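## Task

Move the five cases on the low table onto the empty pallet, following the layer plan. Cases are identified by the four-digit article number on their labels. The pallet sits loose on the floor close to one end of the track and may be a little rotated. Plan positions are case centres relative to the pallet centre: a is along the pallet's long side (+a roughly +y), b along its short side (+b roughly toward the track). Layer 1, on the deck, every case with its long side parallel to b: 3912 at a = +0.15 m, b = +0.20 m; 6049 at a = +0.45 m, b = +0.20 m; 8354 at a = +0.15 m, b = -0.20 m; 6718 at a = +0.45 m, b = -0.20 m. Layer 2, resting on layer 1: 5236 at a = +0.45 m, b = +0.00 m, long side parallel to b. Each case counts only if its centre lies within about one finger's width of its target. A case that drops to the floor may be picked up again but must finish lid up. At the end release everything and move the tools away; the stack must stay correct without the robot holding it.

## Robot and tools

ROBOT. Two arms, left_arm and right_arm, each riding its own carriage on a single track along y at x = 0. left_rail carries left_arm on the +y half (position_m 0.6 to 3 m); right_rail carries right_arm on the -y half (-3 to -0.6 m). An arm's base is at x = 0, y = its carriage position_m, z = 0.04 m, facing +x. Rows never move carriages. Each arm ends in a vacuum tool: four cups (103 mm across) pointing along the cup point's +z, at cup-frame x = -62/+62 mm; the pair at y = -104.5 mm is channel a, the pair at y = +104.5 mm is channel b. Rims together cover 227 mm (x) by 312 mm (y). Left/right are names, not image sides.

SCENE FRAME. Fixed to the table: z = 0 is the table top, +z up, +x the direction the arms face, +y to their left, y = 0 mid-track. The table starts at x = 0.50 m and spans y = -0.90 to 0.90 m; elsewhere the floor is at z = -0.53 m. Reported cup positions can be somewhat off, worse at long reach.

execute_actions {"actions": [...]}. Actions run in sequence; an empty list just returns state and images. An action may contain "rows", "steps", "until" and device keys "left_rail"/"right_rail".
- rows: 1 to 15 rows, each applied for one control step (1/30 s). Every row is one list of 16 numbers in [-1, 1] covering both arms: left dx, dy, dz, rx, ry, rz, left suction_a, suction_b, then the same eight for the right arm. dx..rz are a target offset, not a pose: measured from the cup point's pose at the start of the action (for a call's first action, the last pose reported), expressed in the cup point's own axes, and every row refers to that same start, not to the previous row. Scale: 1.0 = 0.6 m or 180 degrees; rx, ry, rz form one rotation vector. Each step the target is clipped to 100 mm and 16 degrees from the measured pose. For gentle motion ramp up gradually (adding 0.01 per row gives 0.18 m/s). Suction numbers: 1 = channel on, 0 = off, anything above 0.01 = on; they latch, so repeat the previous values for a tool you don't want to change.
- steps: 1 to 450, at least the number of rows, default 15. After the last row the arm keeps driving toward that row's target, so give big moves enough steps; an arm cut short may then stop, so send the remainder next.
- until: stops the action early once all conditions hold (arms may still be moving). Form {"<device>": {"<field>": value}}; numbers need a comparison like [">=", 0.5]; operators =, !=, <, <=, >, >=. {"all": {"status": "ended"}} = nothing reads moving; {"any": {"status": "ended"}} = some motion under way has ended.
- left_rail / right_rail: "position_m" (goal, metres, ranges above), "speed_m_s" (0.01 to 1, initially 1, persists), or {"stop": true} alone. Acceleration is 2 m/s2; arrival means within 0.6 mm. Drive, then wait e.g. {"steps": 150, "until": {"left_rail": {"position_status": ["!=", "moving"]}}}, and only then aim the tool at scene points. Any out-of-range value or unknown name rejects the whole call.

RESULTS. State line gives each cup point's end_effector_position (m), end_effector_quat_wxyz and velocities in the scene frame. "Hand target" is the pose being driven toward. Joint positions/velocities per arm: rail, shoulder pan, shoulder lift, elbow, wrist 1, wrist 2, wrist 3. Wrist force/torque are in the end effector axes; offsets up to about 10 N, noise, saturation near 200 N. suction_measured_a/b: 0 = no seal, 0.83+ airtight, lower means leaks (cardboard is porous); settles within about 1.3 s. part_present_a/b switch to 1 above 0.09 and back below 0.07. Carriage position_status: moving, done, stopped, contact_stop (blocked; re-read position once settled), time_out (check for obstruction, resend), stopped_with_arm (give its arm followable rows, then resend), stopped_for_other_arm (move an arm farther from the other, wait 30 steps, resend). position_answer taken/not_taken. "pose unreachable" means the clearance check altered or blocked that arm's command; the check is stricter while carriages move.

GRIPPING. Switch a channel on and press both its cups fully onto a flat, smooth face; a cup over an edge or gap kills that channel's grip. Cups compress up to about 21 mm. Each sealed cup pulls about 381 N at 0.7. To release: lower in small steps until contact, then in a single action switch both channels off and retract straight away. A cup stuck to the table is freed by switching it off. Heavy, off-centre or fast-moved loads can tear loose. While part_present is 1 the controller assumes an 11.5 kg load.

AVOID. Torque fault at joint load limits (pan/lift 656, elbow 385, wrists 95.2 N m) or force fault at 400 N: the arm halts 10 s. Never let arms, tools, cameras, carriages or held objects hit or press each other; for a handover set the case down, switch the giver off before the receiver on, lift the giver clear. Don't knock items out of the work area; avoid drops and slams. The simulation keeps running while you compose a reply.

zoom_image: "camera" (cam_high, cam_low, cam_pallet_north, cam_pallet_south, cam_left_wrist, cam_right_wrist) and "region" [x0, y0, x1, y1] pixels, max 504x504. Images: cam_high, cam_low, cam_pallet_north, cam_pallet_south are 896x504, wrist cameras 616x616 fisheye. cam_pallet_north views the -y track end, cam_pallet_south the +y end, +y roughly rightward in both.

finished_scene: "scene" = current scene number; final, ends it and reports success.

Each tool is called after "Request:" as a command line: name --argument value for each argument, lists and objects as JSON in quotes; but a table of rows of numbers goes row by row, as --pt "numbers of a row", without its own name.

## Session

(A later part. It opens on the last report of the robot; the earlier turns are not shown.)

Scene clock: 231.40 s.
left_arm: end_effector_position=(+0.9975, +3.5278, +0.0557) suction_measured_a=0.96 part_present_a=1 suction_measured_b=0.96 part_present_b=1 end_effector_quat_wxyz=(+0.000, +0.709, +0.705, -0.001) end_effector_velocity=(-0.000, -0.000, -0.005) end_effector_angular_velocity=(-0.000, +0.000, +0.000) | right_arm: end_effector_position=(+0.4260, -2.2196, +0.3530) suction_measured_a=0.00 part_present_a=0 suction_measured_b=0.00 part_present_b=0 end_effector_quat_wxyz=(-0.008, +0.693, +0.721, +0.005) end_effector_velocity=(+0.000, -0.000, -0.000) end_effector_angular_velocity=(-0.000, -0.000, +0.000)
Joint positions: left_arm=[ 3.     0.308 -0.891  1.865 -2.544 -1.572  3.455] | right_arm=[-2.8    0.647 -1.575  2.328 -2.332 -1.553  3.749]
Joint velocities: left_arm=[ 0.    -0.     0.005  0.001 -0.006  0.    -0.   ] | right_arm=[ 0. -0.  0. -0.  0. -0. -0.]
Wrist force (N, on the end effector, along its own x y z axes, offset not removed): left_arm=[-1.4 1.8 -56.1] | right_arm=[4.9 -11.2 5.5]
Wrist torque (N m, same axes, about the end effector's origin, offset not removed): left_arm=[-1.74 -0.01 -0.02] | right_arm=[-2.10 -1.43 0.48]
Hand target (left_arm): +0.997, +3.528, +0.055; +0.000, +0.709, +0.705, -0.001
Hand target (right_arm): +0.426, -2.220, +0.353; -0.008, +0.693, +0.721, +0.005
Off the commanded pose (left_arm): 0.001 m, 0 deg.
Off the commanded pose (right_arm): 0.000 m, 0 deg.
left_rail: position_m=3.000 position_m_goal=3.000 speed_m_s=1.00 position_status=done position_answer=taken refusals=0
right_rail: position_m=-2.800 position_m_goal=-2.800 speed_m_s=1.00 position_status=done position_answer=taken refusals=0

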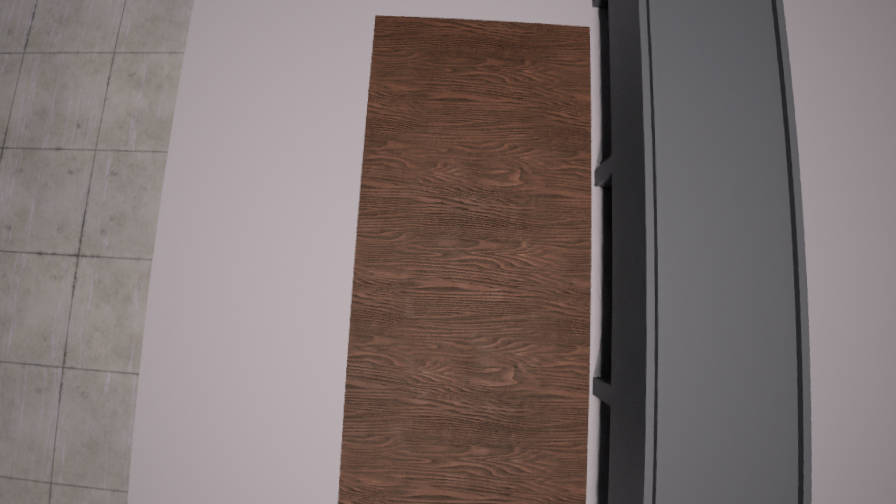

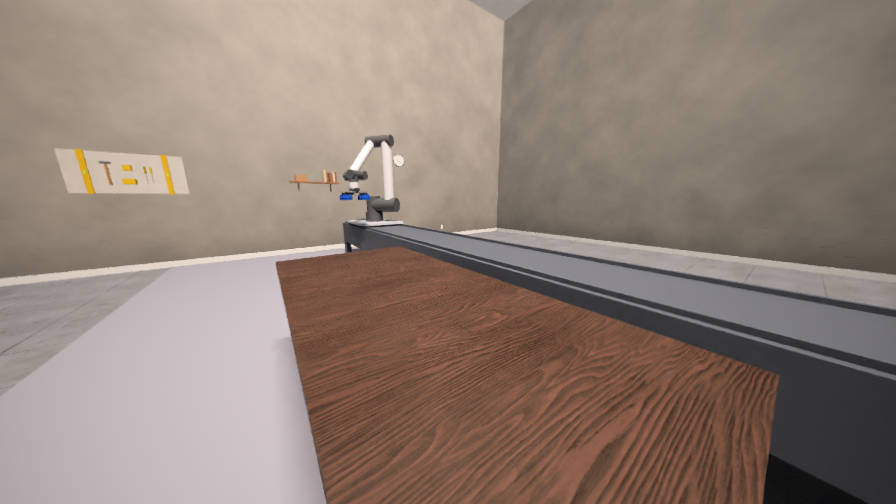

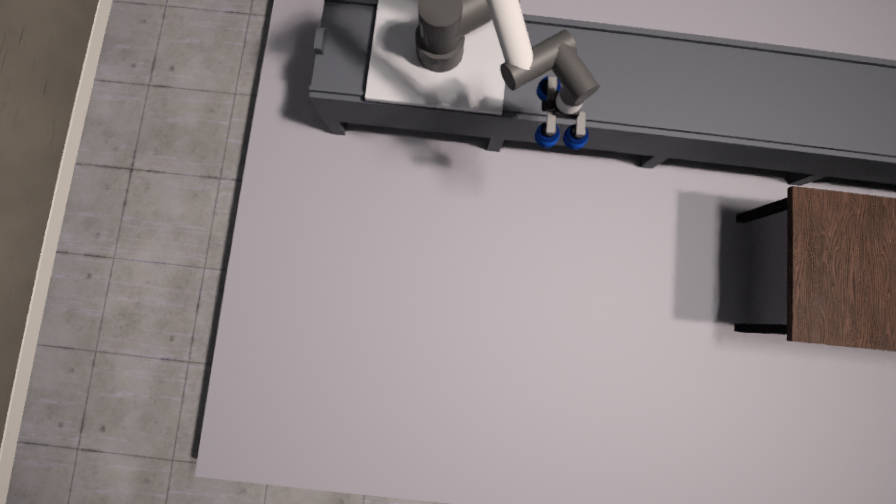

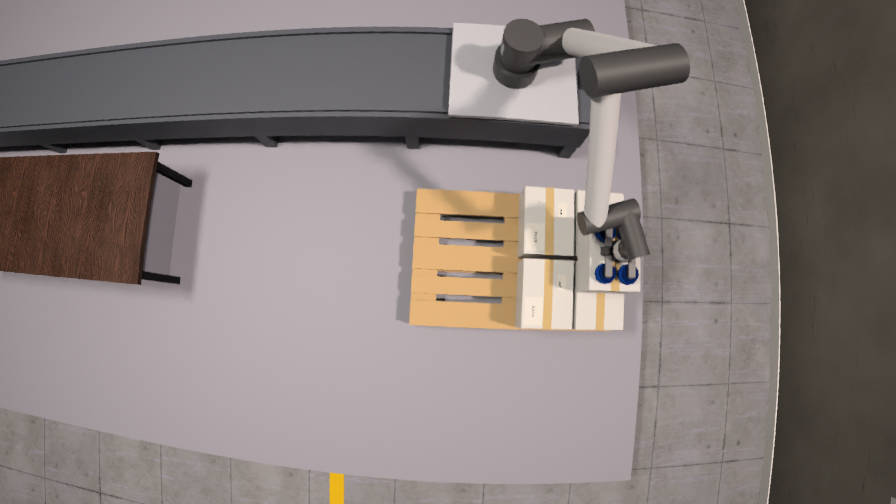

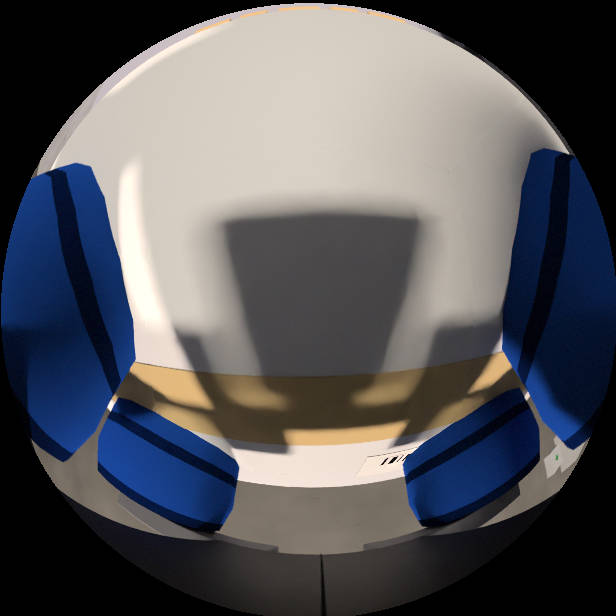

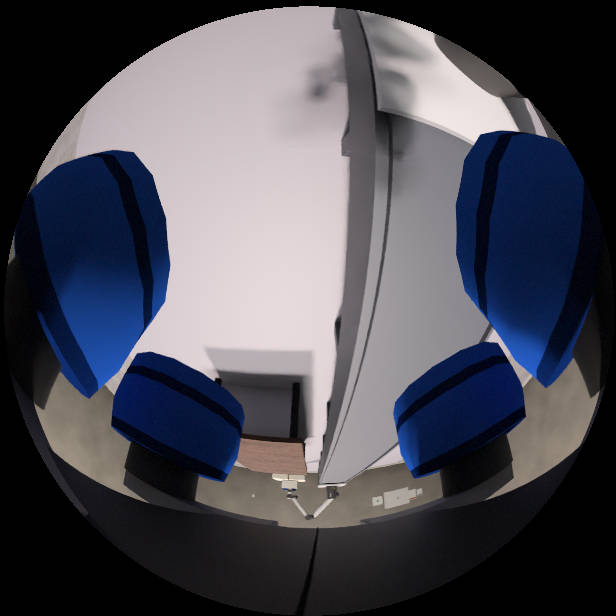

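Request:
execute_actions --actions '[{"rows":[[0,0,0.006,0,0,0,1,1,0,0,0,0,0,0,0,0]],"steps":12},{"rows":[[0,0,-0.01,0,0,0,0,0,0,0,0,0,0,0,0,0],[0,0,-0.02,0,0,0,0,0,0,0,0,0,0,0,0,0],[0,0,-0.03,0,0,0,0,0,0,0,0,0,0,0,0,0]],"steps":15},{"rows":[[0,0,-0.6,0,0,0,0,0,0,0,0,0,0,0,0,0]],"steps":35}]'

Scene clock: 243.20 s.
left_arm: end_effector_position=(+0.9966, +3.5282, +0.4276) suction_measured_a=0.00 part_present_a=0 suction_measured_b=0.00 part_present_b=0 end_effector_quat_wxyz=(+0.000, +0.709, +0.705, -0.001) end_effector_velocity=(+0.000, -0.001, +0.009) end_effector_angular_velocity=(-0.001, +0.002, -0.000) | right_arm: end_effector_position=(+0.4260, -2.2196, +0.3530) suction_measured_a=0.00 part_present_a=0 suction_measured_b=0.00 part_present_b=0 end_effector_quat_wxyz=(-0.008, +0.693, +0.721, +0.005) end_effector_velocity=(-0.000, -0.000, +0.000) end_effector_angular_velocity=(+0.000, -0.000, -0.000)
Joint positions: left_arm=[ 3.     0.309 -1.193  1.711 -2.088 -1.572  3.456] | right_arm=[-2.8    0.647 -1.575  2.328 -2.332 -1.553  3.749]
Joint velocities: left_arm=[ 0.    -0.    -0.005 -0.008  0.015 -0.    -0.   ] | right_arm=[ 0.  0. -0.  0. -0. -0.  0.]
Wrist force (N, on the end effector, along its own x y z axes, offset not removed): left_arm=[-0.5 -0.2 2.8] | right_arm=[2.9 1.0 0.5]
Wrist torque (N m, same axes, about the end effector's origin, offset not removed): left_arm=[-0.17 -0.11 0.08] | right_arm=[-0.34 -1.27 0.10]
Hand target (left_arm): +0.997, +3.528, +0.429; +0.000, +0.709, +0.705, -0.001
Hand target (right_arm): +0.426, -2.220, +0.353; -0.008, +0.693, +0.721, +0.005
Off the commanded pose (left_arm): 0.002 m, 0 deg.
Off the commanded pose (right_arm): 0.000 m, 0 deg.
left_rail: position_m=3.000 position_m_goal=3.000 speed_m_s=1.00 position_status=done position_answer=taken refusals=0
right_rail: position_m=-2.800 position_m_goal=-2.800 speed_m_s=1.00 position_status=done position_answer=taken refusals=0

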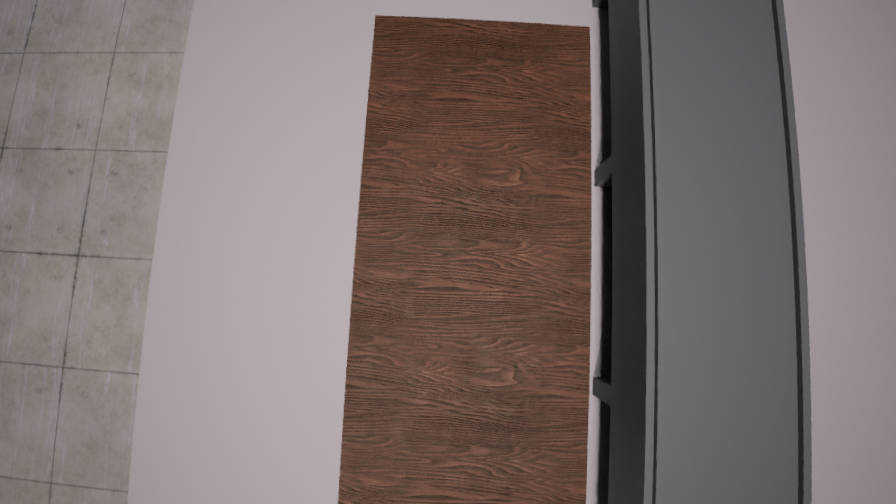

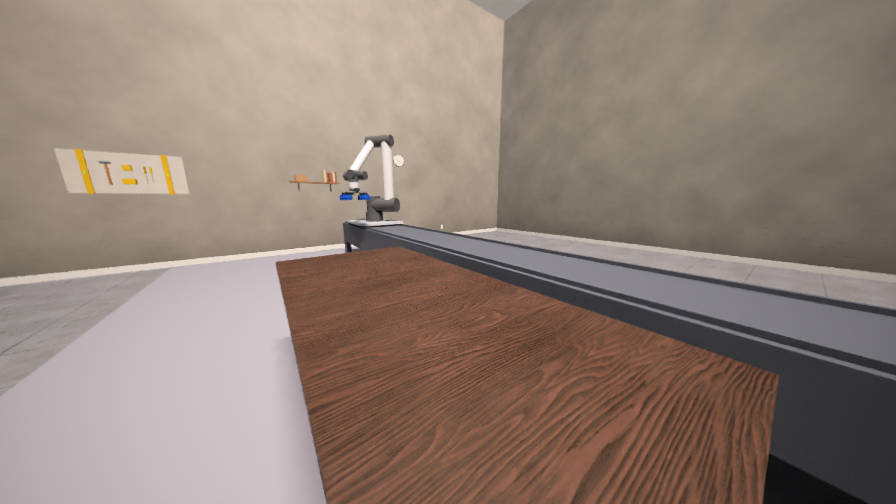

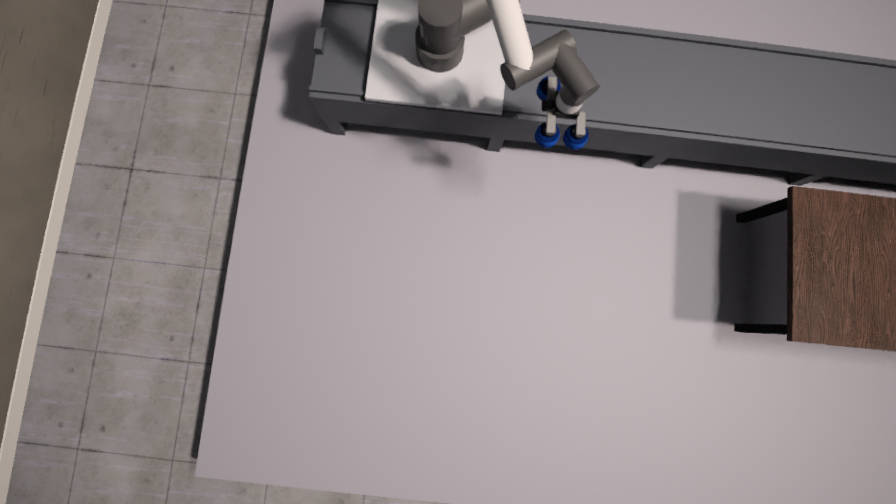

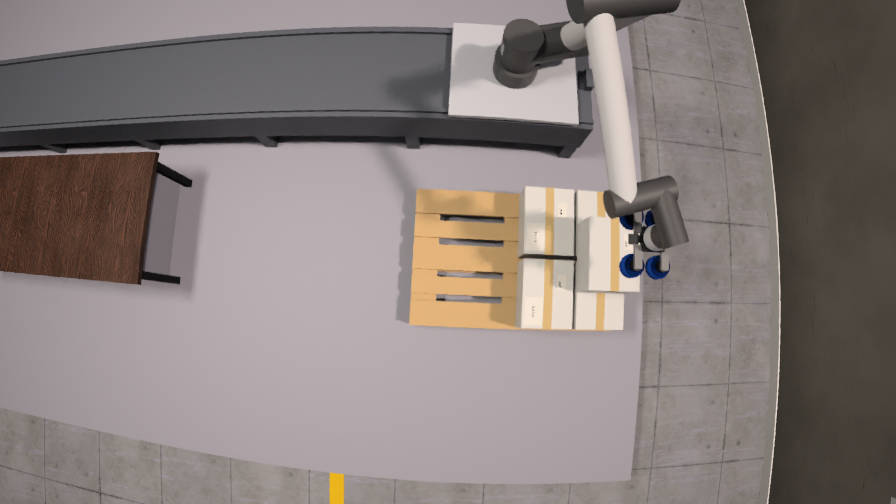

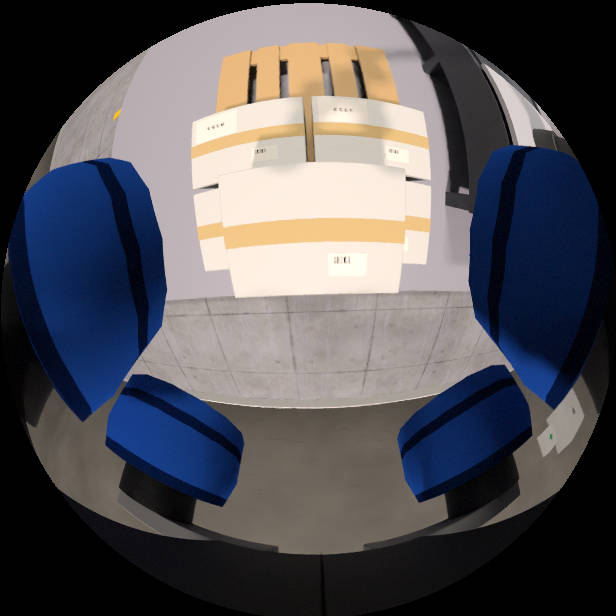

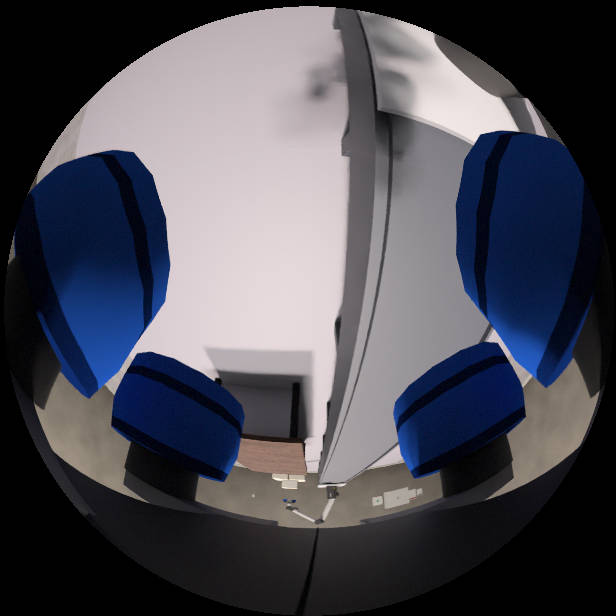

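Request:
finished_scene --scene 1

The scene is finished: the task was done.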